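# Wheel the loaded cart through the door and park it

## Task

Get the loaded utility cart past the self-closing door and leave it parked in the yellow-taped area, with all four of its wheels fully inside the tape and none resting on the tape itself. The cartons have to finish in the cart's top tray, with no part of them overhanging the tray's edges. Afterwards release the cart and move the robot away from it. The robot must not tip over or be left leaning, or the task fails. Anything that stays in place only because the robot is holding it at the end does not count as achieved.

## Robot and tools

ROBOT. A TidyBot++: a wheeled base 0.54 m long, 0.50 m wide and 0.38 m tall on four powered casters, carrying one seven-joint arm with a two-finger gripper. The shoulder sits 0.12 m ahead of the base centre, 0.68 m up. Cameras: base_camera on the base front, wrist_camera looking along the hand. The arm begins folded with the hand pointing down; folded, the hand reaches up to 0.08 m beyond the base front and the elbow rises to about 1.15 m. Segments: upper arm 0.42 m, forearm 0.31 m, hand 0.31 m to the hand point.

FRAMES. Base frame: origin on the floor below the base centre, x ahead, y to the left, z upward. hand_pose is reported in it, as the point between the finger pads; its z axis runs out along the fingers and the fingers close along its y. Odometry frame is the base frame as it stood when the scene began. base_odometry heading is positive to the left, -3.142 to 3.142; it counts wheel rotation, so slip looks like motion, and it drifts a few cm and some degrees over many moves.

execute_actions. Argument actions: a list holding one action or none (empty = just report state and images). An action may contain base, joints, speeds; its motions start together.
- base: exactly one key, a relative offset from where the base currently is, in the base frame: translate_m (metres, forward positive, -2 to 2), strafe_m (metres, left positive, -2 to 2) or rotate_rad (radians, counter-clockwise from above positive, -6.3 to 6.3). Moves needing over 8.667 s at their top speed are refused.
- joints: absolute targets by name, radians. joint_1_rad (any angle; positive turns the arm clockwise seen from above, opposite to rotate_rad), joint_2_rad shoulder -2.249 to 2.249, joint_3_rad any angle (about 3.14 at start), joint_4_rad elbow -2.579 to 2.579, joint_5_rad any angle, joint_6_rad wrist -2.099 to 2.099, joint_7_rad any angle (hand down: positive is counter-clockwise from above; at 1.57 fingers open left/right). Unlimited joints go the short way, so step under half a turn. gripper_pos 0 (open, about 85 mm gap) to 1 (closed, squeezing about 100 N per finger); gap is roughly 85*(1-gripper_pos) mm. Done tolerances are about 0.04 rad (0.056 for joints 5-7) and 0.03 for the gripper.
- speeds: optional top-speed caps for this action only: translate_m and strafe_m 0.05-0.5 m/s, rotate_rad 0.1-1.57 rad/s; defaults are the maxima.
- cameras: list of base_camera, wrist_camera or all; omitted/null/all gives both, [] gives none. Images are taken when the call ends.
Unknown keys or out-of-range values get the call rejected with no motion. Anything omitted from an action may keep pursuing its earlier target.

Planar arm geometry (joint_1_rad 0, joint_3_rad 3.14, joint_5_rad 0): angles from vertical, forward positive, are upper = j2, forearm = j2 - j4, hand = j2 - j4 - j6; reach ahead of and height above the shoulder are sums of length*sin and length*cos. A downward hand can reach about 0.94 m high only near the base.

Other tools: wait(seconds 0-10) commands nothing and returns state and images. zoom_image(camera, region [x0,y0,x1,y1] pixels, top-left origin, at most 504x504) magnifies the latest full image. read_manual(section "licences") only returns licence text. finished_scene(scene = current scene number) ends the scene irreversibly once the last command has been held, and reports success; the goal must already be met and stable.

RESULTS. base_status and joint_status per motion: done; off_target (stopped short, may still push); contact_stop or time_out (target dropped, holds position); not_followed with a cause line when a self-collision check withheld arm targets (gripper still moves; the withheld targets may be retried). A blocked base pushes until timeout and may still say done while short. on_its_own lists uncommanded motion. joint_positions, hand_pose (can be 1-2 cm off; trust images), base_tilt in degrees (forward/right positive, about 1 degree bias), motor_effort in percent with peak in brackets (biased and noisy). ARM HIT means a hard hit on the base or arm itself. Once a stop is reported, later motion calls in the same reply are skipped.

ACCURACY. Friction leaves joints slightly off; resending the same target does nothing, but commanding last target plus (desired minus read) helps. Held loads make the arm sag; never command a loaded joint to its current reading.

HAZARDS. Do not let the base drive on while the arm is snagged above about 0.8 m: the robot can tip. Sideways force on a raised hand can lift wheels; retract or back off to right it. Torque sensors over limit (joints 1-4: 104.5 N m, warning 56.7; joints 5-7: 51.3, warning 29.4) freeze arm and gripper for 10 s while the base keeps going. Holding loads heats motors: MOTOR HOT from 60 °C, and at 75 °C an OVER-TEMPERATURE FAULT lets the arm sink (status limit_stop_at_motor_heat; resend targets). The simulation runs on while you compose replies, holding the last command. Loose objects may be briefly nudged. Avoid drops, slips, slams, collisions and forceful shoving, and keep the robot's moves short.

Each tool is called as name([rows], argument=value, ...), one row to a line, values as JSON.

## Session

execute_actions(actions=[])

Scene clock: 0.00 s.
base_odometry: x=+0.000 y=+0.000 heading=+0.000 (m, m, rad; odometry frame)
base_tilt: forward=+0.2 right=+0.0 (deg)
base_status: not commanded
joint_positions: joint_1_rad=+0.042 joint_2_rad=-0.336 joint_3_rad=+3.156 joint_4_rad=-2.534 joint_5_rad=+0.013 joint_6_rad=-0.847 joint_7_rad=+1.602 gripper_pos=+0.000
joint_status: not commanded
motor_effort: joint_1_rad=-1 joint_2_rad=-3 joint_3_rad=+1 joint_4_rad=+16 joint_5_rad=-1 joint_6_rad=+1 joint_7_rad=+1 (%)
hand_pose: x=+0.2644 y=-0.0094 z=+0.5846 quat_wxyz=(+0.005, +0.999, -0.008, +0.048) (m; base frame)
pictures: base_camera, wrist_camera
Images, in order (width x height): base_camera 644x364, wrist_camera 644x476.

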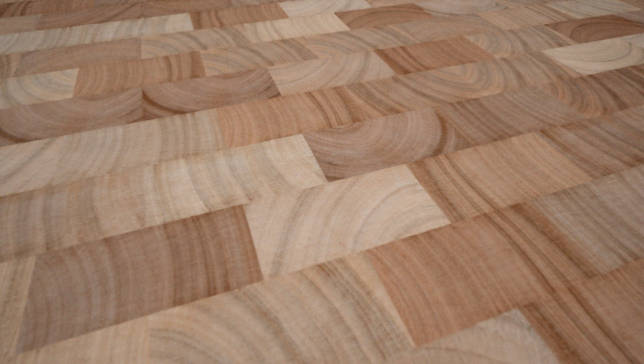

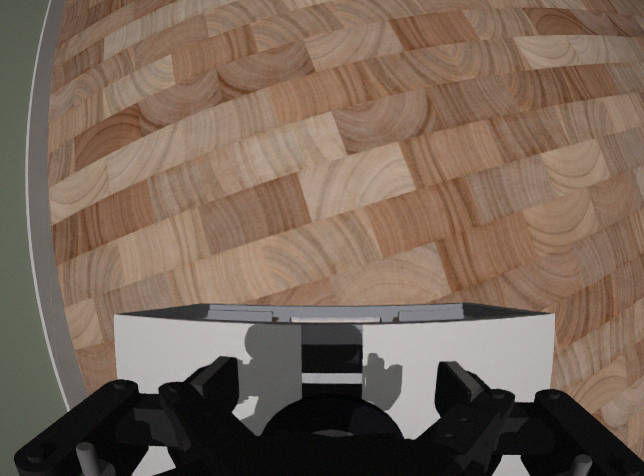

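Raise the camera to look ahead.

execute_actions([
  {"joints":{"joint_6_rad":0.4}},
], cameras=["wrist_camera"])

execute_actions([
  {"joints":{"joint_1_rad":1.8}},
], cameras=["wrist_camera"])

Scene clock: 3.47 s.
base_odometry: x=+0.000 y=+0.000 heading=+0.000 (m, m, rad; odometry frame)
base_tilt: forward=+0.2 right=+0.1 (deg)
base_status: not commanded
joint_positions: joint_1_rad=+0.042 joint_2_rad=-0.336 joint_3_rad=+3.156 joint_4_rad=-2.533 joint_5_rad=+0.013 joint_6_rad=+0.387 joint_7_rad=+1.602 gripper_pos=+0.000
joint_status: all done
motor_effort: joint_1_rad=+0(1) joint_2_rad=-8(8) joint_3_rad=+1(1) joint_4_rad=+20(20) joint_5_rad=-2(2) joint_6_rad=+8(8) joint_7_rad=+1(1) (%)
hand_pose: x=+0.5370 y=-0.0210 z=+0.8208 quat_wxyz=(+0.027, +0.787, -0.005, +0.617) (m; base frame)
pictures: wrist_camera
Images, in order (width x height): wrist_camera 644x476.

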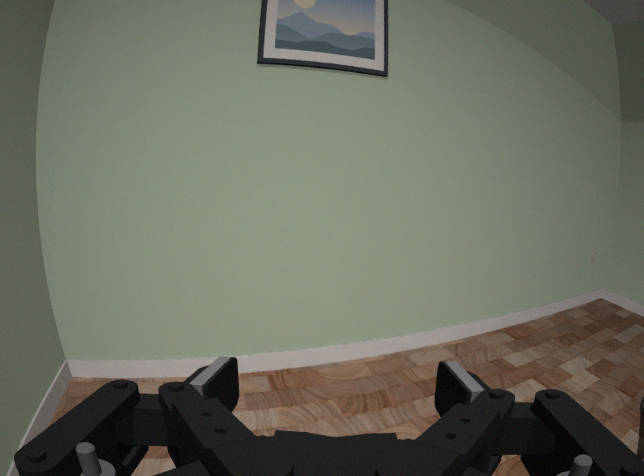

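Scene clock: 6.40 s.
base_odometry: x=+0.000 y=+0.000 heading=+0.000 (m, m, rad; odometry frame)
base_tilt: forward=+0.2 right=+0.0 (deg)
base_status: not commanded
joint_positions: joint_1_rad=+1.783 joint_2_rad=-0.336 joint_3_rad=+3.156 joint_4_rad=-2.533 joint_5_rad=+0.013 joint_6_rad=+0.387 joint_7_rad=+1.602 gripper_pos=+0.000
joint_status: all done
motor_effort: joint_1_rad=+0(2) joint_2_rad=-8(8) joint_3_rad=+1(2) joint_4_rad=+20(20) joint_5_rad=-1(1) joint_6_rad=+8(7) joint_7_rad=+1(1) (%)
hand_pose: x=+0.0273 y=-0.4084 z=+0.8208 quat_wxyz=(+0.489, +0.503, -0.605, +0.377) (m; base frame)
pictures: wrist_camera
Images, in order (width x height): wrist_camera 644x476.

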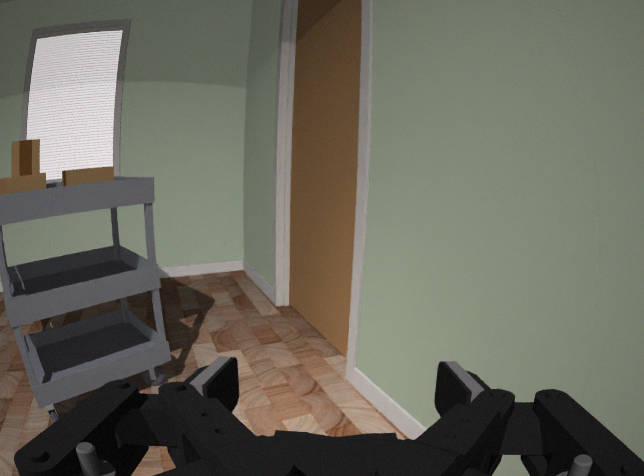

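execute_actions([
  {"base":{"rotate_rad":-1.25},"joints":{"joint_1_rad":0}},
])

Scene clock: 10.67 s.
base_odometry: x=+0.000 y=+0.000 heading=-1.249 (m, m, rad; odometry frame)
base_tilt: forward=+0.2 right=+0.0 (deg)
base_status: done
joint_positions: joint_1_rad=+0.017 joint_2_rad=-0.336 joint_3_rad=+3.156 joint_4_rad=-2.533 joint_5_rad=+0.013 joint_6_rad=+0.387 joint_7_rad=+1.602 gripper_pos=+0.000
joint_status: all done
motor_effort: joint_1_rad=+0(2) joint_2_rad=-8(9) joint_3_rad=+1(2) joint_4_rad=+20(20) joint_5_rad=-1(1) joint_6_rad=+8(8) joint_7_rad=+1(1) (%)
hand_pose: x=+0.5374 y=-0.0106 z=+0.8208 quat_wxyz=(+0.019, +0.787, +0.005, +0.617) (m; base frame)
pictures: base_camera, wrist_camera
Images, in order (width x height): base_camera 644x364, wrist_camera 644x476.

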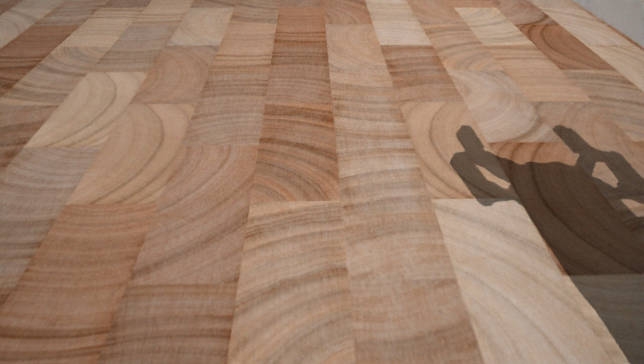

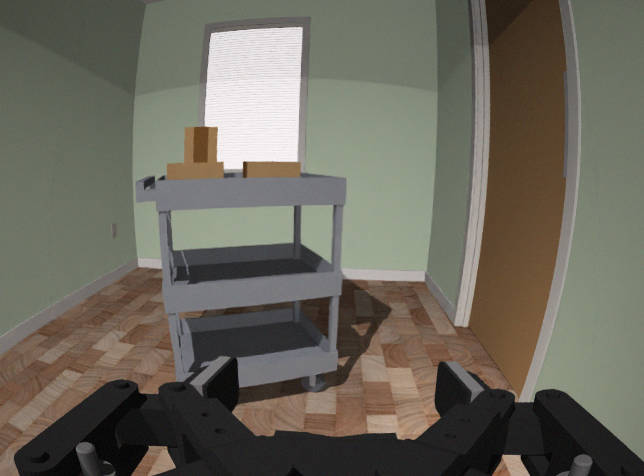

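execute_actions([
  {"base":{"strafe_m":1.1},"joints":{"joint_6_rad":-0.2,"joint_4_rad":-2.3}},
])

Scene clock: 16.43 s.
base_odometry: x=+1.044 y=+0.346 heading=-1.250 (m, m, rad; odometry frame)
base_tilt: forward=+0.2 right=+0.0 (deg)
base_status: done
joint_positions: joint_1_rad=+0.016 joint_2_rad=-0.336 joint_3_rad=+3.156 joint_4_rad=-2.314 joint_5_rad=+0.013 joint_6_rad=-0.170 joint_7_rad=+1.602 gripper_pos=+0.000
joint_status: all done
motor_effort: joint_1_rad=+0(0) joint_2_rad=-9(10) joint_3_rad=+1(2) joint_4_rad=+22(20) joint_5_rad=-1(1) joint_6_rad=+7(7) joint_7_rad=+1(1) (%)
hand_pose: x=+0.5299 y=-0.0120 z=+0.7847 quat_wxyz=(+0.016, +0.879, +0.005, +0.476) (m; base frame)
pictures: base_camera, wrist_camera
Images, in order (width x height): base_camera 644x364, wrist_camera 644x476.

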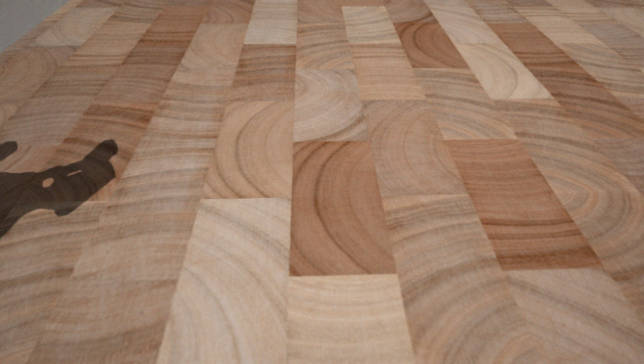

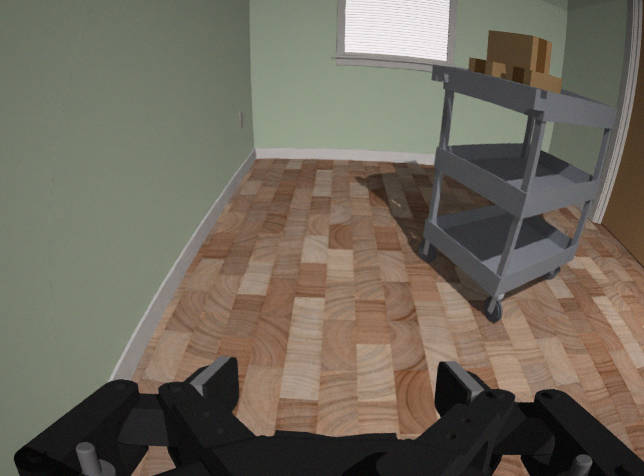

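execute_actions([
  {"base":{"translate_m":1.5},"joints":{"joint_2_rad":-0.6,"joint_6_rad":-1.0,"joint_4_rad":-1.9}},
], cameras=[])

execute_actions([
  {"base":{"strafe_m":0.12}},
], cameras=[])

execute_actions([
  {"base":{"rotate_rad":-1.54}},
])

Scene clock: 26.80 s.
base_odometry: x=+1.518 y=-1.077 heading=-1.250 (m, m, rad; odometry frame)
base_tilt: forward=+0.2 right=+0.0 (deg)
base_status: done
joint_positions: joint_1_rad=+0.016 joint_2_rad=-0.586 joint_3_rad=+3.156 joint_4_rad=-1.910 joint_5_rad=+0.013 joint_6_rad=-0.969 joint_7_rad=+1.602 gripper_pos=+0.000
joint_status: all done
motor_effort: joint_1_rad=-1(1) joint_2_rad=+0(11) joint_3_rad=+1(2) joint_4_rad=+22(23) joint_5_rad=-1(1) joint_6_rad=+6(7) joint_7_rad=+1(1) (%)
hand_pose: x=+0.4248 y=-0.0124 z=+0.9034 quat_wxyz=(+0.015, +0.911, +0.001, +0.411) (m; base frame)
pictures: none
No camera images: the call's "cameras" was empty. Leave "cameras" out to get every camera's image.

Scene clock: 28.13 s.
base_odometry: x=+1.632 y=-1.040 heading=-1.250 (m, m, rad; odometry frame)
base_tilt: forward=+0.2 right=+0.0 (deg)
base_status: done
joint_positions: joint_1_rad=+0.015 joint_2_rad=-0.586 joint_3_rad=+3.156 joint_4_rad=-1.910 joint_5_rad=+0.013 joint_6_rad=-0.969 joint_7_rad=+1.602 gripper_pos=+0.000
joint_status: not commanded
motor_effort: joint_1_rad=+0(0) joint_2_rad=+0(0) joint_3_rad=+1(3) joint_4_rad=+22(22) joint_5_rad=-1(2) joint_6_rad=+6(6) joint_7_rad=+0(1) (%)
hand_pose: x=+0.4248 y=-0.0123 z=+0.9034 quat_wxyz=(+0.015, +0.911, +0.001, +0.411) (m; base frame)
pictures: none
No camera images: the call's "cameras" was empty. Leave "cameras" out to get every camera's image.

Scene clock: 30.40 s.
base_odometry: x=+1.632 y=-1.040 heading=-2.789 (m, m, rad; odometry frame)
base_tilt: forward=+0.2 right=+0.1 (deg)
base_status: done
joint_positions: joint_1_rad=+0.015 joint_2_rad=-0.586 joint_3_rad=+3.156 joint_4_rad=-1.910 joint_5_rad=+0.013 joint_6_rad=-0.969 joint_7_rad=+1.602 gripper_pos=+0.000
joint_status: not commanded
motor_effort: joint_1_rad=+0(2) joint_2_rad=+0(1) joint_3_rad=+1(2) joint_4_rad=+22(23) joint_5_rad=-1(2) joint_6_rad=+6(6) joint_7_rad=+1(1) (%)
hand_pose: x=+0.4248 y=-0.0121 z=+0.9034 quat_wxyz=(+0.015, +0.911, +0.001, +0.411) (m; base frame)
pictures: base_camera, wrist_camera
Images, in order (width x height): base_camera 644x364, wrist_camera 644x476.

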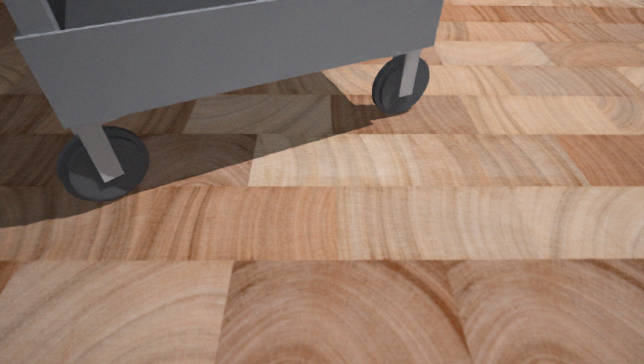

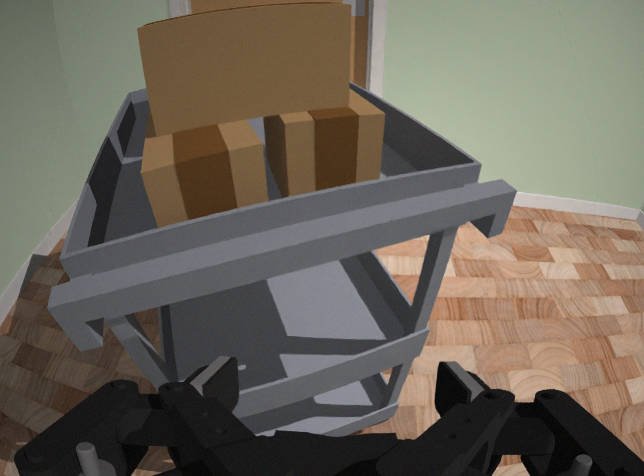

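execute_actions([
  {"base":{"strafe_m":-0.16},"joints":{"joint_2_rad":-0.85,"joint_7_rad":0.0}},
], cameras=[])

execute_actions([
  {"base":{"rotate_rad":0.37},"joints":{"joint_2_rad":-0.8,"joint_4_rad":-2.52,"joint_6_rad":0.0}},
])

Scene clock: 39.23 s.
base_odometry: x=+1.577 y=-0.889 heading=-2.790 (m, m, rad; odometry frame)
base_tilt: forward=+0.2 right=+0.0 (deg)
base_status: done
joint_positions: joint_1_rad=+0.015 joint_2_rad=-0.832 joint_3_rad=+3.156 joint_4_rad=-1.910 joint_5_rad=+0.013 joint_6_rad=-0.969 joint_7_rad=+0.026 gripper_pos=+0.000
joint_status: all done
motor_effort: joint_1_rad=+0(0) joint_2_rad=+8(10) joint_3_rad=+1(3) joint_4_rad=+21(22) joint_5_rad=-1(0) joint_6_rad=+7(7) joint_7_rad=+1(1) (%)
hand_pose: x=+0.3616 y=-0.0111 z=+0.9713 quat_wxyz=(-0.357, +0.603, -0.605, +0.379) (m; base frame)
pictures: none
No camera images: the call's "cameras" was empty. Leave "cameras" out to get every camera's image.

Scene clock: 41.10 s.
base_odometry: x=+1.577 y=-0.889 heading=-2.421 (m, m, rad; odometry frame)
base_tilt: forward=+0.2 right=+0.0 (deg)
base_status: done
joint_positions: joint_1_rad=+0.014 joint_2_rad=-0.827 joint_3_rad=+3.156 joint_4_rad=-2.508 joint_5_rad=+0.013 joint_6_rad=-0.033 joint_7_rad=+0.026 gripper_pos=+0.000
joint_status: all done
motor_effort: joint_1_rad=-1(1) joint_2_rad=+5(8) joint_3_rad=+1(2) joint_4_rad=+23(24) joint_5_rad=-1(2) joint_6_rad=+8(10) joint_7_rad=+1(1) (%)
hand_pose: x=+0.4300 y=-0.0083 z=+0.8877 quat_wxyz=(-0.451, +0.536, -0.533, +0.474) (m; base frame)
pictures: base_camera, wrist_camera
Images, in order (width x height): base_camera 644x364, wrist_camera 644x476.

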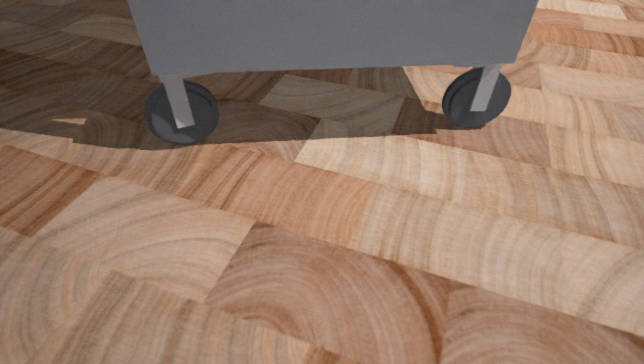

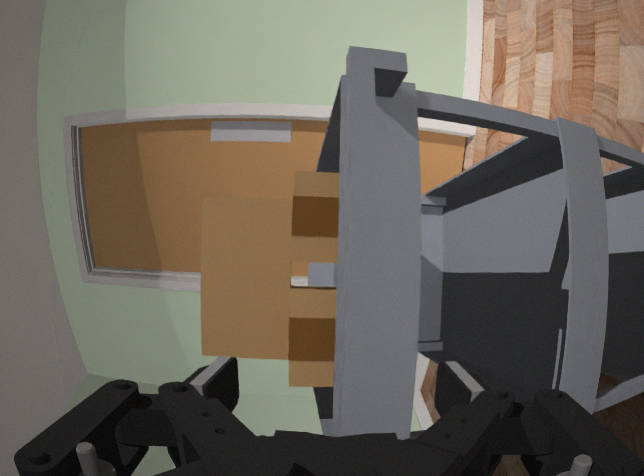

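execute_actions([
  {"base":{"rotate_rad":0.05},"joints":{"joint_2_rad":-0.48,"joint_4_rad":-2.56,"joint_6_rad":0.3}},
], cameras=["wrist_camera"])

execute_actions([
  {"base":{"translate_m":0.07},"speeds":{"translate_m":0.1}},
], cameras=["wrist_camera"])

Scene clock: 45.70 s.
base_odometry: x=+1.577 y=-0.889 heading=-2.372 (m, m, rad; odometry frame)
base_tilt: forward=+0.2 right=+0.0 (deg)
base_status: done
joint_positions: joint_1_rad=+0.012 joint_2_rad=-0.498 joint_3_rad=+3.156 joint_4_rad=-2.544 joint_5_rad=+0.013 joint_6_rad=+0.265 joint_7_rad=+0.026 gripper_pos=+0.000
joint_status: all done
motor_effort: joint_1_rad=+0(2) joint_2_rad=-4(6) joint_3_rad=+1(2) joint_4_rad=+21(23) joint_5_rad=-1(1) joint_6_rad=+7(8) joint_7_rad=+1(1) (%)
hand_pose: x=+0.5022 y=-0.0083 z=+0.8429 quat_wxyz=(-0.433, +0.553, -0.547, +0.456) (m; base frame)
pictures: wrist_camera
Images, in order (width x height): wrist_camera 644x476.

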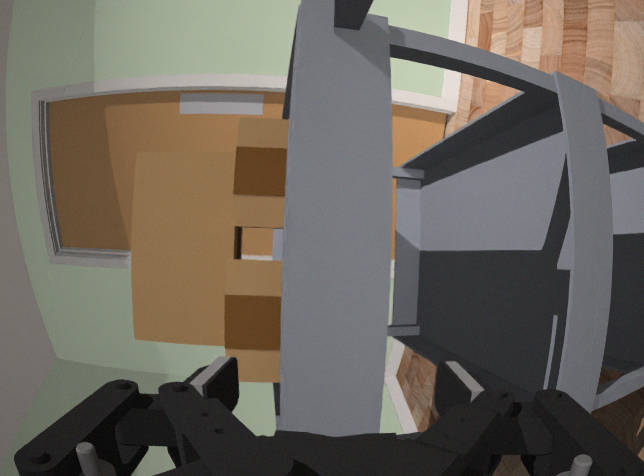

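Scene clock: 46.97 s.
base_odometry: x=+1.526 y=-0.938 heading=-2.371 (m, m, rad; odometry frame)
base_tilt: forward=+0.2 right=+0.0 (deg)
base_status: done
joint_positions: joint_1_rad=+0.012 joint_2_rad=-0.495 joint_3_rad=+3.156 joint_4_rad=-2.546 joint_5_rad=+0.013 joint_6_rad=+0.266 joint_7_rad=+0.026 gripper_pos=+0.000
joint_status: not commanded
motor_effort: joint_1_rad=+0(1) joint_2_rad=-4(6) joint_3_rad=+1(1) joint_4_rad=+22(22) joint_5_rad=-1(1) joint_6_rad=+8(8) joint_7_rad=+1(1) (%)
hand_pose: x=+0.5022 y=-0.0083 z=+0.8406 quat_wxyz=(-0.432, +0.554, -0.548, +0.455) (m; base frame)
pictures: wrist_camera
Images, in order (width x height): wrist_camera 644x476.

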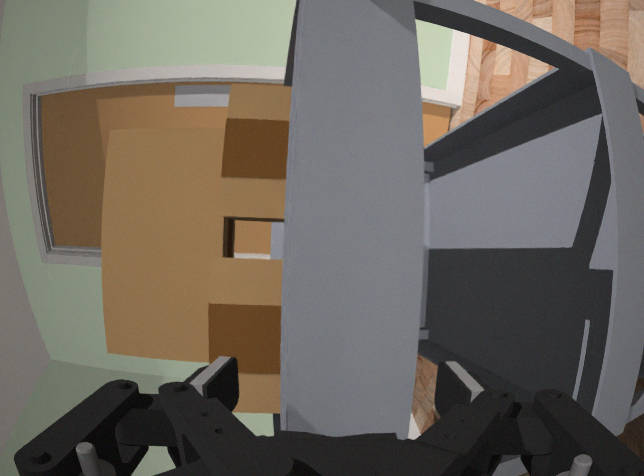

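execute_actions([
  {"base":{"translate_m":0.015}},
], cameras=[])

execute_actions([
  {"joints":{"gripper_pos":1}},
], cameras=["wrist_camera"])

Scene clock: 49.70 s.
base_odometry: x=+1.516 y=-0.949 heading=-2.370 (m, m, rad; odometry frame)
base_tilt: forward=+0.2 right=+0.0 (deg)
base_status: done
joint_positions: joint_1_rad=+0.012 joint_2_rad=-0.489 joint_3_rad=+3.156 joint_4_rad=-2.547 joint_5_rad=+0.013 joint_6_rad=+0.266 joint_7_rad=+0.026 gripper_pos=+0.000
joint_status: not commanded
motor_effort: joint_1_rad=-1(0) joint_2_rad=-3(7) joint_3_rad=+1(1) joint_4_rad=+22(22) joint_5_rad=-1(1) joint_6_rad=+8(8) joint_7_rad=+1(1) (%)
hand_pose: x=+0.5027 y=-0.0083 z=+0.8378 quat_wxyz=(-0.430, +0.555, -0.549, +0.453) (m; base frame)
pictures: none
No camera images: the call's "cameras" was empty. Leave "cameras" out to get every camera's image.

Scene clock: 50.80 s.
base_odometry: x=+1.516 y=-0.948 heading=-2.370 (m, m, rad; odometry frame)
base_tilt: forward=+0.2 right=+0.0 (deg)
base_status: not commanded
joint_positions: joint_1_rad=+0.012 joint_2_rad=-0.493 joint_3_rad=+3.156 joint_4_rad=-2.544 joint_5_rad=+0.013 joint_6_rad=+0.292 joint_7_rad=+0.026 gripper_pos=+0.733
joint_status: gripper_pos off_target (ended at +0.733, target +1.000)
motor_effort: joint_1_rad=-1(0) joint_2_rad=-1(5) joint_3_rad=+1(2) joint_4_rad=+21(24) joint_5_rad=+0(0) joint_6_rad=+5(9) joint_7_rad=+2(2) (%)
hand_pose: x=+0.5044 y=-0.0083 z=+0.8487 quat_wxyz=(-0.439, +0.548, -0.542, +0.462) (m; base frame)
pictures: wrist_camera
Images, in order (width x height): wrist_camera 644x476.

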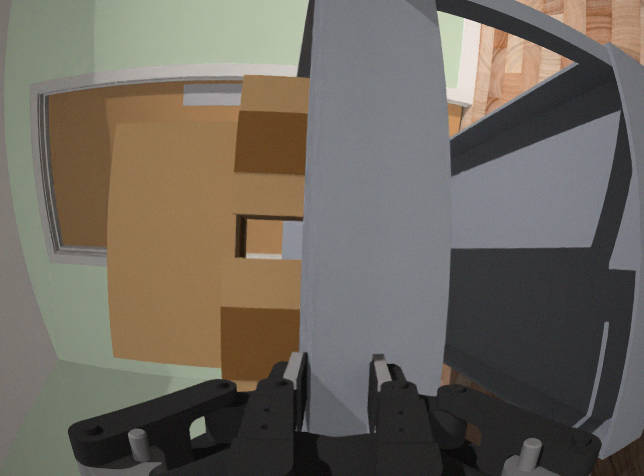

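execute_actions([
  {"base":{"strafe_m":0.12},"speeds":{"strafe_m":0.1}},
], cameras=["base_camera"])

execute_actions([
  {"base":{"rotate_rad":-0.14},"speeds":{"rotate_rad":0.2}},
], cameras=["base_camera"])

execute_actions([
  {"base":{"strafe_m":0.17},"speeds":{"strafe_m":0.1}},
], cameras=[])

execute_actions([
  {"base":{"rotate_rad":-0.14},"speeds":{"rotate_rad":0.2}},
])

Scene clock: 56.30 s.
base_odometry: x=+1.599 y=-1.035 heading=-2.370 (m, m, rad; odometry frame)
base_tilt: forward=+0.2 right=+0.0 (deg)
base_status: done
joint_positions: joint_1_rad=+0.029 joint_2_rad=-0.493 joint_3_rad=+3.182 joint_4_rad=-2.545 joint_5_rad=+0.013 joint_6_rad=+0.292 joint_7_rad=+0.023 gripper_pos=+0.734
joint_status: not commanded
motor_effort: joint_1_rad=-4(10) joint_2_rad=-6(6) joint_3_rad=-4(9) joint_4_rad=+17(21) joint_5_rad=+3(5) joint_6_rad=+4(6) joint_7_rad=+5(4) (%)
hand_pose: x=+0.5040 y=-0.0256 z=+0.8486 quat_wxyz=(-0.434, +0.534, -0.556, +0.467) (m; base frame)
pictures: base_camera
Images, in order (width x height): base_camera 644x364.

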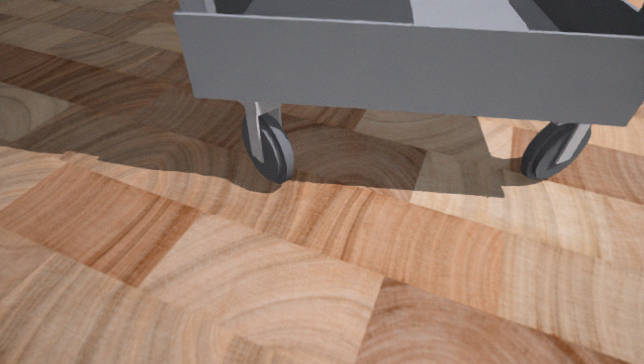

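Scene clock: 57.40 s.
base_odometry: x=+1.599 y=-1.035 heading=-2.510 (m, m, rad; odometry frame)
base_tilt: forward=+0.2 right=+0.1 (deg)
base_status: done
joint_positions: joint_1_rad=-0.020 joint_2_rad=-0.493 joint_3_rad=+3.144 joint_4_rad=-2.545 joint_5_rad=+0.013 joint_6_rad=+0.292 joint_7_rad=+0.023 gripper_pos=+0.734
joint_status: not commanded
motor_effort: joint_1_rad=+4(7) joint_2_rad=-1(5) joint_3_rad=+6(8) joint_4_rad=+20(21) joint_5_rad=-3(3) joint_6_rad=+4(5) joint_7_rad=+1(5) (%)
hand_pose: x=+0.5043 y=+0.0090 z=+0.8486 quat_wxyz=(-0.448, +0.560, -0.530, +0.453) (m; base frame)
pictures: base_camera
Images, in order (width x height): base_camera 644x364.

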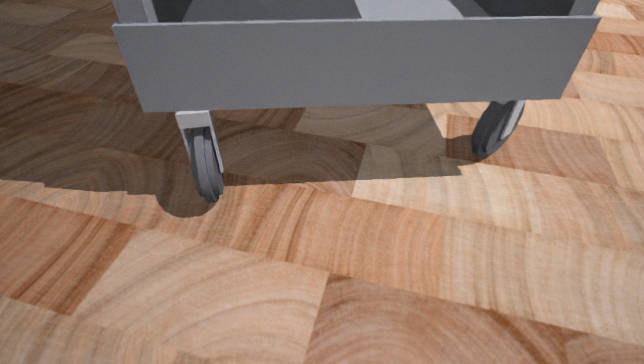

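Scene clock: 59.67 s.
base_odometry: x=+1.700 y=-1.172 heading=-2.511 (m, m, rad; odometry frame)
base_tilt: forward=+0.2 right=+0.0 (deg)
base_status: done
joint_positions: joint_1_rad=+0.018 joint_2_rad=-0.493 joint_3_rad=+3.171 joint_4_rad=-2.545 joint_5_rad=+0.013 joint_6_rad=+0.292 joint_7_rad=+0.019 gripper_pos=+0.734
joint_status: not commanded
motor_effort: joint_1_rad=-3(7) joint_2_rad=-3(4) joint_3_rad=-2(7) joint_4_rad=+19(22) joint_5_rad=+3(5) joint_6_rad=+4(5) joint_7_rad=+4(5) (%)
hand_pose: x=+0.5043 y=-0.0168 z=+0.8486 quat_wxyz=(-0.438, +0.539, -0.551, +0.463) (m; base frame)
pictures: none
No camera images: the call's "cameras" was empty. Leave "cameras" out to get every camera's image.

Scene clock: 60.83 s.
base_odometry: x=+1.700 y=-1.173 heading=-2.651 (m, m, rad; odometry frame)
base_tilt: forward=+0.2 right=+0.0 (deg)
base_status: done
joint_positions: joint_1_rad=-0.020 joint_2_rad=-0.493 joint_3_rad=+3.142 joint_4_rad=-2.545 joint_5_rad=+0.013 joint_6_rad=+0.293 joint_7_rad=+0.019 gripper_pos=+0.735
joint_status: not commanded
motor_effort: joint_1_rad=+4(6) joint_2_rad=-4(4) joint_3_rad=+5(8) joint_4_rad=+19(21) joint_5_rad=-3(2) joint_6_rad=+5(4) joint_7_rad=+0(5) (%)
hand_pose: x=+0.5042 y=+0.0101 z=+0.8487 quat_wxyz=(-0.449, +0.560, -0.530, +0.452) (m; base frame)
pictures: base_camera, wrist_camera
Images, in order (width x height): base_camera 644x364, wrist_camera 644x476.

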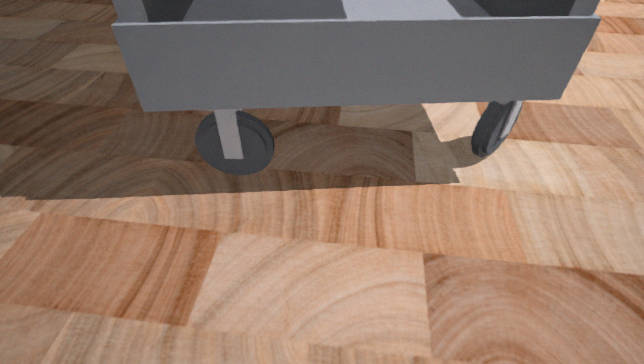

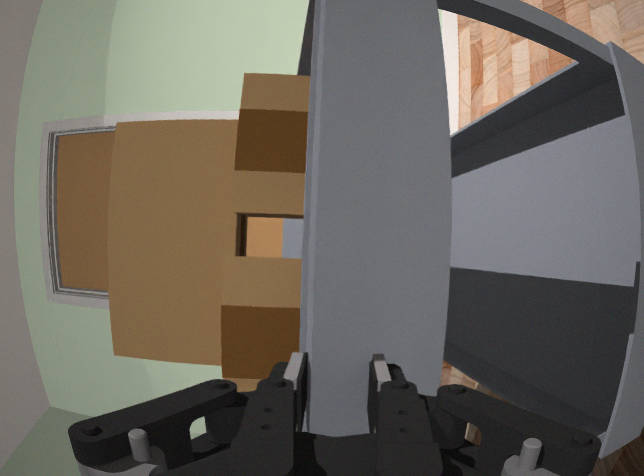

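Works.

execute_actions([
  {"base":{"strafe_m":0.17},"speeds":{"strafe_m":0.1}},
], cameras=[])

execute_actions([
  {"base":{"rotate_rad":-0.14},"speeds":{"rotate_rad":0.2}},
], cameras=[])

execute_actions([
  {"base":{"strafe_m":0.05},"speeds":{"strafe_m":0.1}},
], cameras=[])

execute_actions([
  {"base":{"translate_m":0.3},"speeds":{"translate_m":0.15}},
])

Scene clock: 66.83 s.
base_odometry: x=+1.780 y=-1.323 heading=-2.652 (m, m, rad; odometry frame)
base_tilt: forward=+0.2 right=+0.0 (deg)
base_status: done
joint_positions: joint_1_rad=+0.017 joint_2_rad=-0.493 joint_3_rad=+3.169 joint_4_rad=-2.545 joint_5_rad=+0.013 joint_6_rad=+0.293 joint_7_rad=+0.018 gripper_pos=+0.735
joint_status: not commanded
motor_effort: joint_1_rad=-2(7) joint_2_rad=+2(3) joint_3_rad=-2(6) joint_4_rad=+20(22) joint_5_rad=+4(5) joint_6_rad=+4(6) joint_7_rad=+5(5) (%)
hand_pose: x=+0.5042 y=-0.0155 z=+0.8485 quat_wxyz=(-0.439, +0.540, -0.550, +0.462) (m; base frame)
pictures: none
No camera images: the call's "cameras" was empty. Leave "cameras" out to get every camera's image.

Scene clock: 67.93 s.
base_odometry: x=+1.780 y=-1.323 heading=-2.792 (m, m, rad; odometry frame)
base_tilt: forward=+0.2 right=+0.0 (deg)
base_status: done
joint_positions: joint_1_rad=-0.020 joint_2_rad=-0.492 joint_3_rad=+3.142 joint_4_rad=-2.545 joint_5_rad=+0.013 joint_6_rad=+0.294 joint_7_rad=+0.018 gripper_pos=+0.736
joint_status: not commanded
motor_effort: joint_1_rad=+4(7) joint_2_rad=-4(5) joint_3_rad=+6(8) joint_4_rad=+18(20) joint_5_rad=-4(3) joint_6_rad=+5(5) joint_7_rad=+0(5) (%)
hand_pose: x=+0.5044 y=+0.0101 z=+0.8487 quat_wxyz=(-0.450, +0.559, -0.530, +0.452) (m; base frame)
pictures: none
No camera images: the call's "cameras" was empty. Leave "cameras" out to get every camera's image.

Scene clock: 69.00 s.
base_odometry: x=+1.797 y=-1.370 heading=-2.793 (m, m, rad; odometry frame)
base_tilt: forward=+0.2 right=+0.0 (deg)
base_status: done
joint_positions: joint_1_rad=+0.000 joint_2_rad=-0.495 joint_3_rad=+3.152 joint_4_rad=-2.547 joint_5_rad=+0.013 joint_6_rad=+0.294 joint_7_rad=+0.018 gripper_pos=+0.736
joint_status: not commanded
motor_effort: joint_1_rad=+0(4) joint_2_rad=+2(5) joint_3_rad=+2(4) joint_4_rad=+21(22) joint_5_rad=-1(3) joint_6_rad=+5(6) joint_7_rad=+1(0) (%)
hand_pose: x=+0.5038 y=-0.0019 z=+0.8486 quat_wxyz=(-0.444, +0.550, -0.539, +0.458) (m; base frame)
pictures: none
No camera images: the call's "cameras" was empty. Leave "cameras" out to get every camera's image.

Scene clock: 71.67 s.
base_odometry: x=+1.515 y=-1.473 heading=-2.792 (m, m, rad; odometry frame)
base_tilt: forward=+0.2 right=+0.1 (deg)
base_status: done
joint_positions: joint_1_rad=-0.007 joint_2_rad=-0.507 joint_3_rad=+3.151 joint_4_rad=-2.555 joint_5_rad=+0.013 joint_6_rad=+0.295 joint_7_rad=+0.011 gripper_pos=+0.737
joint_status: not commanded
motor_effort: joint_1_rad=-1(4) joint_2_rad=-1(12) joint_3_rad=+0(6) joint_4_rad=+18(26) joint_5_rad=+4(4) joint_6_rad=+3(8) joint_7_rad=+6(6) (%)
hand_pose: x=+0.5000 y=+0.0014 z=+0.8486 quat_wxyz=(-0.449, +0.549, -0.538, +0.455) (m; base frame)
pictures: base_camera, wrist_camera
Images, in order (width x height): base_camera 644x364, wrist_camera 644x476.

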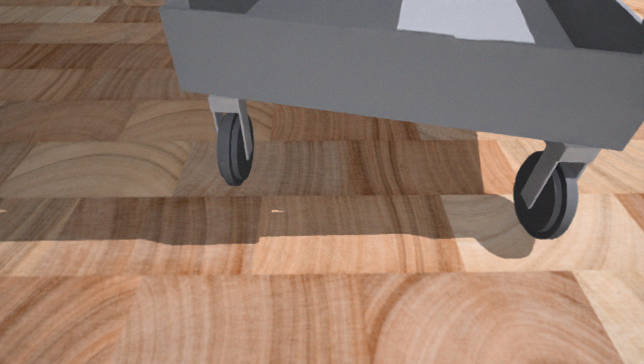

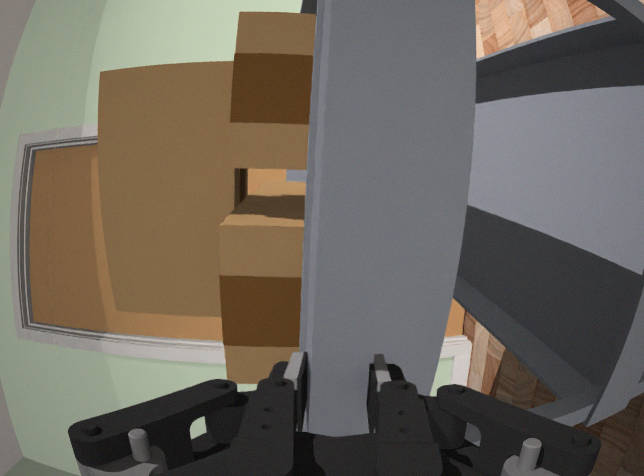

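execute_actions([
  {"base":{"translate_m":-0.32},"speeds":{"translate_m":0.15}},
], cameras=[])

execute_actions([
  {"base":{"strafe_m":-0.12},"speeds":{"strafe_m":0.1}},
])

Scene clock: 79.33 s.
base_odometry: x=+1.816 y=-1.364 heading=-2.792 (m, m, rad; odometry frame)
base_tilt: forward=+0.2 right=+0.0 (deg)
base_status: done
joint_positions: joint_1_rad=-0.002 joint_2_rad=-0.483 joint_3_rad=+3.152 joint_4_rad=-2.542 joint_5_rad=+0.013 joint_6_rad=+0.300 joint_7_rad=+0.011 gripper_pos=+0.740
joint_status: not commanded
motor_effort: joint_1_rad=+1(4) joint_2_rad=-4(10) joint_3_rad=+2(5) joint_4_rad=+18(21) joint_5_rad=-3(4) joint_6_rad=+5(5) joint_7_rad=+0(6) (%)
hand_pose: x=+0.5070 y=-0.0012 z=+0.8488 quat_wxyz=(-0.446, +0.549, -0.541, +0.455) (m; base frame)
pictures: none
No camera images: the call's "cameras" was empty. Leave "cameras" out to get every camera's image.

Scene clock: 81.10 s.
base_odometry: x=+1.775 y=-1.251 heading=-2.793 (m, m, rad; odometry frame)
base_tilt: forward=+0.2 right=+0.0 (deg)
base_status: done
joint_positions: joint_1_rad=-0.022 joint_2_rad=-0.483 joint_3_rad=+3.139 joint_4_rad=-2.542 joint_5_rad=+0.013 joint_6_rad=+0.300 joint_7_rad=+0.011 gripper_pos=+0.740
joint_status: not commanded
motor_effort: joint_1_rad=+4(8) joint_2_rad=-2(3) joint_3_rad=+5(9) joint_4_rad=+18(19) joint_5_rad=-5(6) joint_6_rad=+5(5) joint_7_rad=-2(1) (%)
hand_pose: x=+0.5067 y=+0.0123 z=+0.8488 quat_wxyz=(-0.452, +0.559, -0.530, +0.450) (m; base frame)
pictures: base_camera, wrist_camera
Images, in order (width x height): base_camera 644x364, wrist_camera 644x476.

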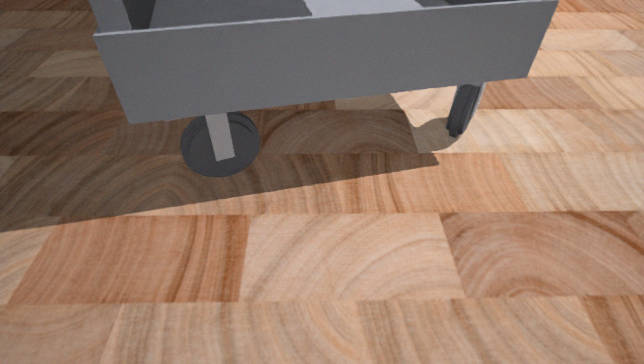

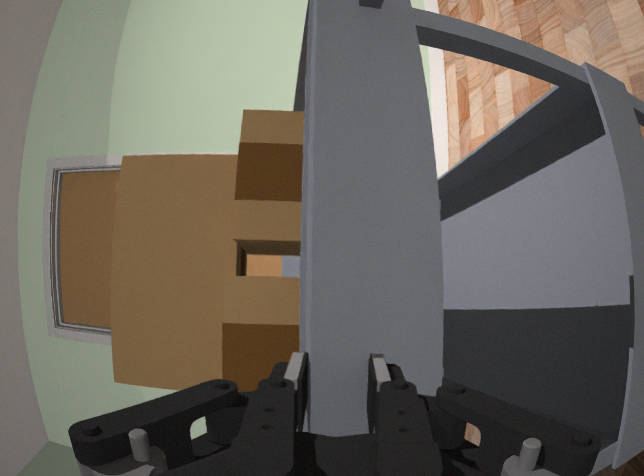

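execute_actions([
  {"base":{"strafe_m":0.11},"speeds":{"strafe_m":0.1}},
], cameras=[])

execute_actions([
  {"joints":{"gripper_pos":0}},
], cameras=[])

execute_actions([
  {"joints":{"joint_2_rad":-0.85,"joint_6_rad":-0.15}},
], cameras=[])

execute_actions([
  {"joints":{"joint_4_rad":-1.7,"joint_6_rad":-2.08}},
], cameras=[])

execute_actions([
  {"base":{"strafe_m":-0.05},"joints":{"joint_2_rad":-0.55,"joint_4_rad":-1.5,"gripper_pos":0.3}},
], cameras=[])

execute_actions([
  {"base":{"translate_m":0.26},"speeds":{"translate_m":0.12}},
])

Scene clock: 86.97 s.
base_odometry: x=+1.813 y=-1.354 heading=-2.792 (m, m, rad; odometry frame)
base_tilt: forward=+0.2 right=+0.0 (deg)
base_status: done
joint_positions: joint_1_rad=+0.010 joint_2_rad=-0.487 joint_3_rad=+3.159 joint_4_rad=-2.544 joint_5_rad=+0.013 joint_6_rad=+0.300 joint_7_rad=+0.011 gripper_pos=+0.740
joint_status: not commanded
motor_effort: joint_1_rad=-4(6) joint_2_rad=+1(2) joint_3_rad=-2(4) joint_4_rad=+20(21) joint_5_rad=+1(5) joint_6_rad=+5(5) joint_7_rad=+2(2) (%)
hand_pose: x=+0.5059 y=-0.0089 z=+0.8487 quat_wxyz=(-0.443, +0.543, -0.546, +0.459) (m; base frame)
pictures: none
No camera images: the call's "cameras" was empty. Leave "cameras" out to get every camera's image.

Scene clock: 88.07 s.
base_odometry: x=+1.813 y=-1.354 heading=-2.792 (m, m, rad; odometry frame)
base_tilt: forward=+0.2 right=+0.0 (deg)
base_status: not commanded
joint_positions: joint_1_rad=+0.009 joint_2_rad=-0.486 joint_3_rad=+3.159 joint_4_rad=-2.549 joint_5_rad=+0.013 joint_6_rad=+0.300 joint_7_rad=+0.011 gripper_pos=+0.000
joint_status: all done
motor_effort: joint_1_rad=+0(4) joint_2_rad=-4(5) joint_3_rad=+0(2) joint_4_rad=+22(23) joint_5_rad=-1(0) joint_6_rad=+8(8) joint_7_rad=+1(2) (%)
hand_pose: x=+0.5052 y=-0.0084 z=+0.8456 quat_wxyz=(-0.442, +0.544, -0.547, +0.457) (m; base frame)
pictures: none
No camera images: the call's "cameras" was empty. Leave "cameras" out to get every camera's image.

Scene clock: 89.57 s.
base_odometry: x=+1.813 y=-1.354 heading=-2.792 (m, m, rad; odometry frame)
base_tilt: forward=+0.2 right=+0.0 (deg)
base_status: not commanded
joint_positions: joint_1_rad=+0.009 joint_2_rad=-0.831 joint_3_rad=+3.159 joint_4_rad=-2.549 joint_5_rad=+0.013 joint_6_rad=-0.117 joint_7_rad=+0.011 gripper_pos=+0.000
joint_status: all done
motor_effort: joint_1_rad=-1(1) joint_2_rad=+5(6) joint_3_rad=+1(1) joint_4_rad=+23(24) joint_5_rad=-1(1) joint_6_rad=+8(9) joint_7_rad=+1(1) (%)
hand_pose: x=+0.4197 y=-0.0075 z=+0.8381 quat_wxyz=(-0.423, +0.559, -0.564, +0.436) (m; base frame)
pictures: none
No camera images: the call's "cameras" was empty. Leave "cameras" out to get every camera's image.

Scene clock: 92.00 s.
base_odometry: x=+1.813 y=-1.354 heading=-2.792 (m, m, rad; odometry frame)
base_tilt: forward=+0.2 right=+0.0 (deg)
base_status: not commanded
joint_positions: joint_1_rad=+0.009 joint_2_rad=-0.831 joint_3_rad=+3.159 joint_4_rad=-1.712 joint_5_rad=+0.013 joint_6_rad=-2.051 joint_7_rad=+0.011 gripper_pos=+0.000
joint_status: all done
motor_effort: joint_1_rad=+0(1) joint_2_rad=+14(14) joint_3_rad=+1(1) joint_4_rad=+15(24) joint_5_rad=-1(1) joint_6_rad=+2(7) joint_7_rad=+1(1) (%)
hand_pose: x=+0.1156 y=-0.0046 z=+0.8612 quat_wxyz=(-0.074, +0.696, -0.710, +0.074) (m; base frame)
pictures: none
No camera images: the call's "cameras" was empty. Leave "cameras" out to get every camera's image.

Scene clock: 93.37 s.
base_odometry: x=+1.796 y=-1.307 heading=-2.793 (m, m, rad; odometry frame)
base_tilt: forward=+0.2 right=+0.0 (deg)
base_status: done
joint_positions: joint_1_rad=+0.009 joint_2_rad=-0.561 joint_3_rad=+3.159 joint_4_rad=-1.516 joint_5_rad=+0.013 joint_6_rad=-2.051 joint_7_rad=+0.011 gripper_pos=+0.300
joint_status: all done
motor_effort: joint_1_rad=+1(2) joint_2_rad=+6(17) joint_3_rad=+1(3) joint_4_rad=+15(15) joint_5_rad=-1(1) joint_6_rad=+2(2) joint_7_rad=+1(1) (%)
hand_pose: x=+0.1938 y=-0.0063 z=+0.9112 quat_wxyz=(-0.046, +0.698, -0.713, +0.049) (m; base frame)
pictures: none
No camera images: the call's "cameras" was empty. Leave "cameras" out to get every camera's image.

Scene clock: 96.13 s.
base_odometry: x=+1.551 y=-1.395 heading=-2.793 (m, m, rad; odometry frame)
base_tilt: forward=+0.2 right=+0.0 (deg)
base_status: done
joint_positions: joint_1_rad=+0.009 joint_2_rad=-0.558 joint_3_rad=+3.159 joint_4_rad=-1.515 joint_5_rad=+0.013 joint_6_rad=-2.051 joint_7_rad=+0.011 gripper_pos=+0.300
joint_status: not commanded
motor_effort: joint_1_rad=-1(0) joint_2_rad=+6(9) joint_3_rad=+1(1) joint_4_rad=+15(16) joint_5_rad=-1(2) joint_6_rad=+1(2) joint_7_rad=+1(1) (%)
hand_pose: x=+0.1947 y=-0.0063 z=+0.9113 quat_wxyz=(-0.046, +0.698, -0.713, +0.049) (m; base frame)
pictures: base_camera, wrist_camera
Images, in order (width x height): base_camera 644x364, wrist_camera 644x476.

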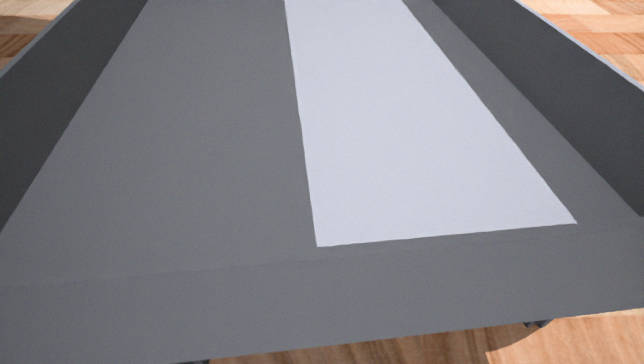

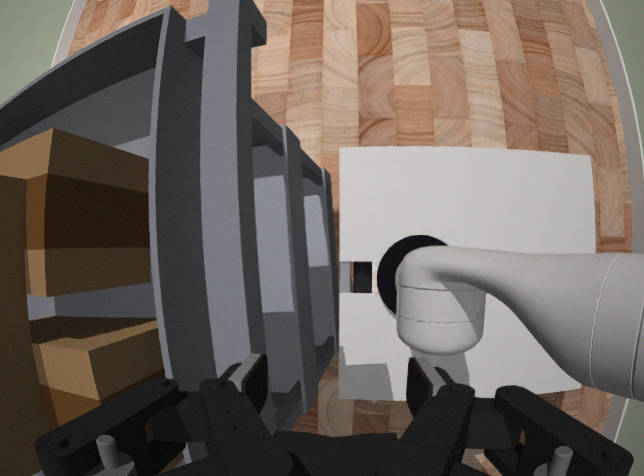

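execute_actions([
  {"base":{"translate_m":0.2},"speeds":{"translate_m":0.06}},
])

Scene clock: 106.13 s.
base_odometry: x=+1.365 y=-1.463 heading=-2.793 (m, m, rad; odometry frame)
base_tilt: forward=+0.2 right=+0.0 (deg)
base_status: translate_m time_out (by the wheels' count: +0.198 of +0.200)
joint_positions: joint_1_rad=+0.009 joint_2_rad=-0.557 joint_3_rad=+3.159 joint_4_rad=-1.515 joint_5_rad=+0.013 joint_6_rad=-2.051 joint_7_rad=+0.011 gripper_pos=+0.300
joint_status: not commanded
motor_effort: joint_1_rad=+0(1) joint_2_rad=+4(10) joint_3_rad=+1(2) joint_4_rad=+15(16) joint_5_rad=-1(1) joint_6_rad=+1(2) joint_7_rad=+1(1) (%)
hand_pose: x=+0.1950 y=-0.0063 z=+0.9114 quat_wxyz=(-0.045, +0.698, -0.713, +0.048) (m; base frame)
pictures: base_camera, wrist_camera
Images, in order (width x height): base_camera 644x364, wrist_camera 644x476.

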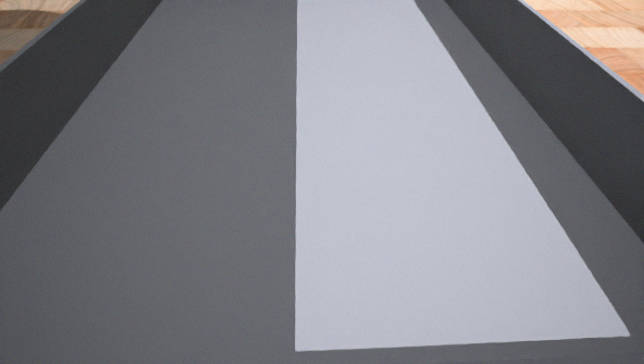

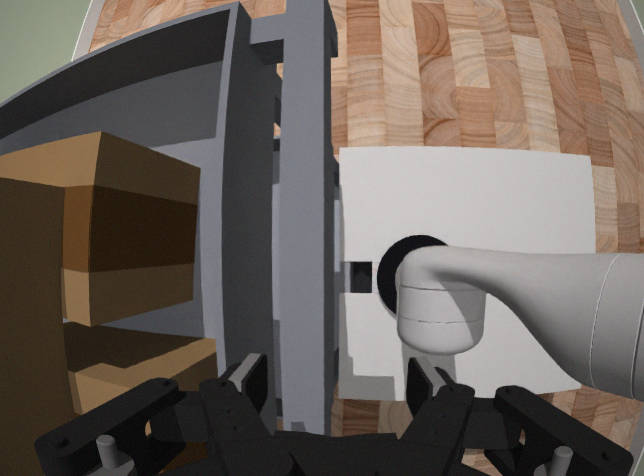

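execute_actions([
  {"joints":{"joint_2_rad":-0.6,"joint_4_rad":-1.74,"joint_6_rad":-1.83}},
], cameras=["wrist_camera"])

execute_actions([
  {"joints":{"gripper_pos":1}},
], cameras=["wrist_camera"])

Scene clock: 110.43 s.
base_odometry: x=+1.365 y=-1.463 heading=-2.793 (m, m, rad; odometry frame)
base_tilt: forward=+0.2 right=+0.0 (deg)
base_status: not commanded
joint_positions: joint_1_rad=+0.009 joint_2_rad=-0.572 joint_3_rad=+3.159 joint_4_rad=-1.728 joint_5_rad=+0.013 joint_6_rad=-1.863 joint_7_rad=+0.011 gripper_pos=+0.300
joint_status: all done
motor_effort: joint_1_rad=+0(1) joint_2_rad=+4(6) joint_3_rad=+1(1) joint_4_rad=+17(18) joint_5_rad=-1(1) joint_6_rad=+2(3) joint_7_rad=+1(1) (%)
hand_pose: x=+0.2168 y=-0.0066 z=+0.8533 quat_wxyz=(-0.041, +0.699, -0.712, +0.045) (m; base frame)
pictures: wrist_camera
Images, in order (width x height): wrist_camera 644x476.

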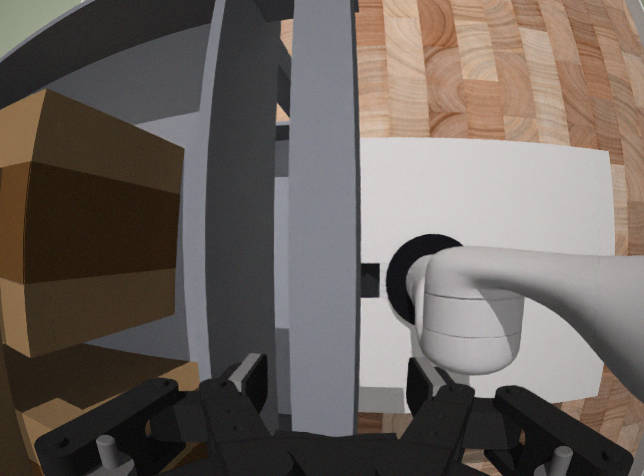

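Scene clock: 111.37 s.
base_odometry: x=+1.365 y=-1.463 heading=-2.793 (m, m, rad; odometry frame)
base_tilt: forward=+0.2 right=+0.0 (deg)
base_status: not commanded
joint_positions: joint_1_rad=+0.009 joint_2_rad=-0.573 joint_3_rad=+3.159 joint_4_rad=-1.726 joint_5_rad=+0.013 joint_6_rad=-1.850 joint_7_rad=+0.011 gripper_pos=+0.727
joint_status: gripper_pos off_target (ended at +0.727, target +1.000)
motor_effort: joint_1_rad=+1(2) joint_2_rad=+2(5) joint_3_rad=+2(2) joint_4_rad=+14(20) joint_5_rad=+0(2) joint_6_rad=+7(9) joint_7_rad=+0(0) (%)
hand_pose: x=+0.2212 y=-0.0067 z=+0.8547 quat_wxyz=(-0.047, +0.699, -0.712, +0.051) (m; base frame)
pictures: wrist_camera
Images, in order (width x height): wrist_camera 644x476.

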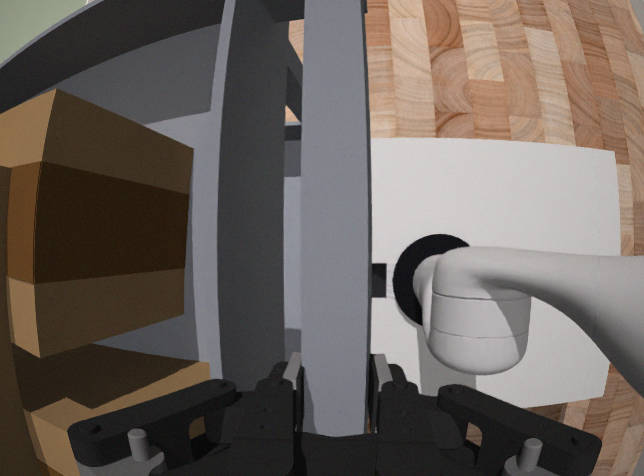

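execute_actions([
  {"base":{"translate_m":0.75},"speeds":{"translate_m":0.1}},
])

execute_actions([
  {"base":{"translate_m":0.4},"speeds":{"translate_m":0.1}},
])

Scene clock: 126.37 s.
base_odometry: x=+0.663 y=-1.718 heading=-2.793 (m, m, rad; odometry frame)
base_tilt: forward=+0.2 right=+0.0 (deg)
base_status: translate_m time_out (by the wheels' count: +0.747 of +0.750)
joint_positions: joint_1_rad=+0.007 joint_2_rad=-0.573 joint_3_rad=+3.159 joint_4_rad=-1.726 joint_5_rad=+0.011 joint_6_rad=-1.850 joint_7_rad=+0.011 gripper_pos=+0.727
joint_status: not commanded
motor_effort: joint_1_rad=+1(2) joint_2_rad=+0(3) joint_3_rad=+3(4) joint_4_rad=+14(17) joint_5_rad=+4(6) joint_6_rad=+4(8) joint_7_rad=+1(1) (%)
hand_pose: x=+0.2212 y=-0.0058 z=+0.8547 quat_wxyz=(-0.048, +0.700, -0.711, +0.050) (m; base frame)
pictures: base_camera, wrist_camera
Images, in order (width x height): base_camera 644x364, wrist_camera 644x476.

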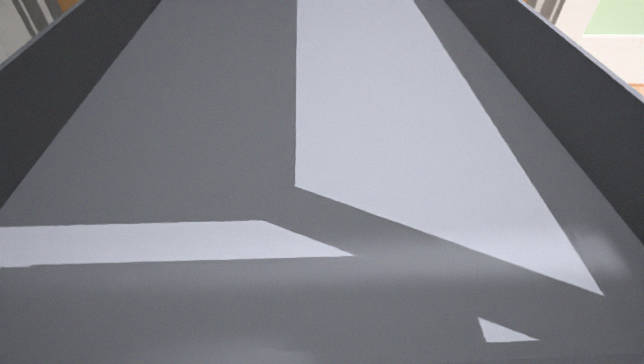

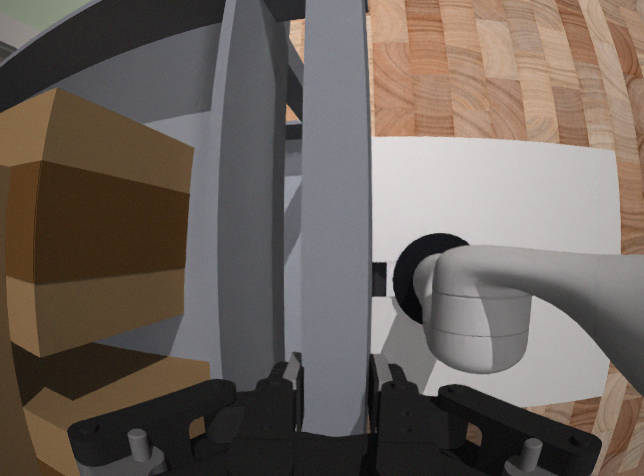

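not run: a stop came earlier in this reply.

execute_actions([
  {"base":{"translate_m":0.6},"speeds":{"translate_m":0.1}},
])

Scene clock: 139.33 s.
base_odometry: x=+0.594 y=-1.743 heading=-2.793 (m, m, rad; odometry frame)
base_tilt: forward=+0.2 right=+0.0 (deg)
base_status: translate_m time_out (by the wheels' count: +0.073 of +0.600)
joint_positions: joint_1_rad=+0.006 joint_2_rad=-0.581 joint_3_rad=+3.159 joint_4_rad=-1.727 joint_5_rad=+0.001 joint_6_rad=-1.857 joint_7_rad=+0.011 gripper_pos=+0.727
joint_status: not commanded
motor_effort: joint_1_rad=+1(3) joint_2_rad=+2(13) joint_3_rad=+3(6) joint_4_rad=+15(19) joint_5_rad=+1(9) joint_6_rad=+9(17) joint_7_rad=+0(0) (%)
hand_pose: x=+0.2176 y=-0.0025 z=+0.8548 quat_wxyz=(-0.051, +0.702, -0.709, +0.046) (m; base frame)
pictures: base_camera, wrist_camera
Images, in order (width x height): base_camera 644x364, wrist_camera 644x476.

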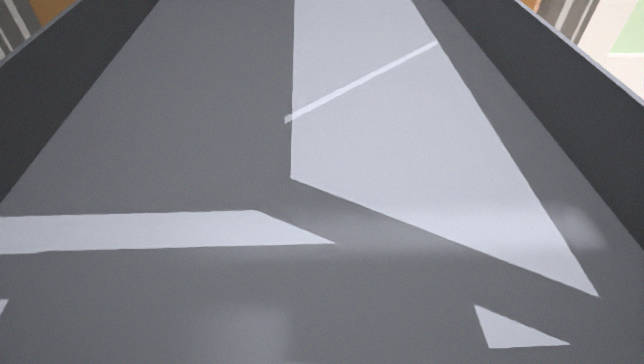

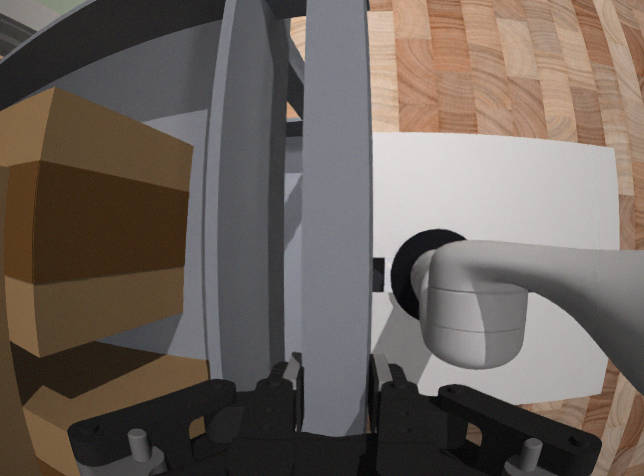

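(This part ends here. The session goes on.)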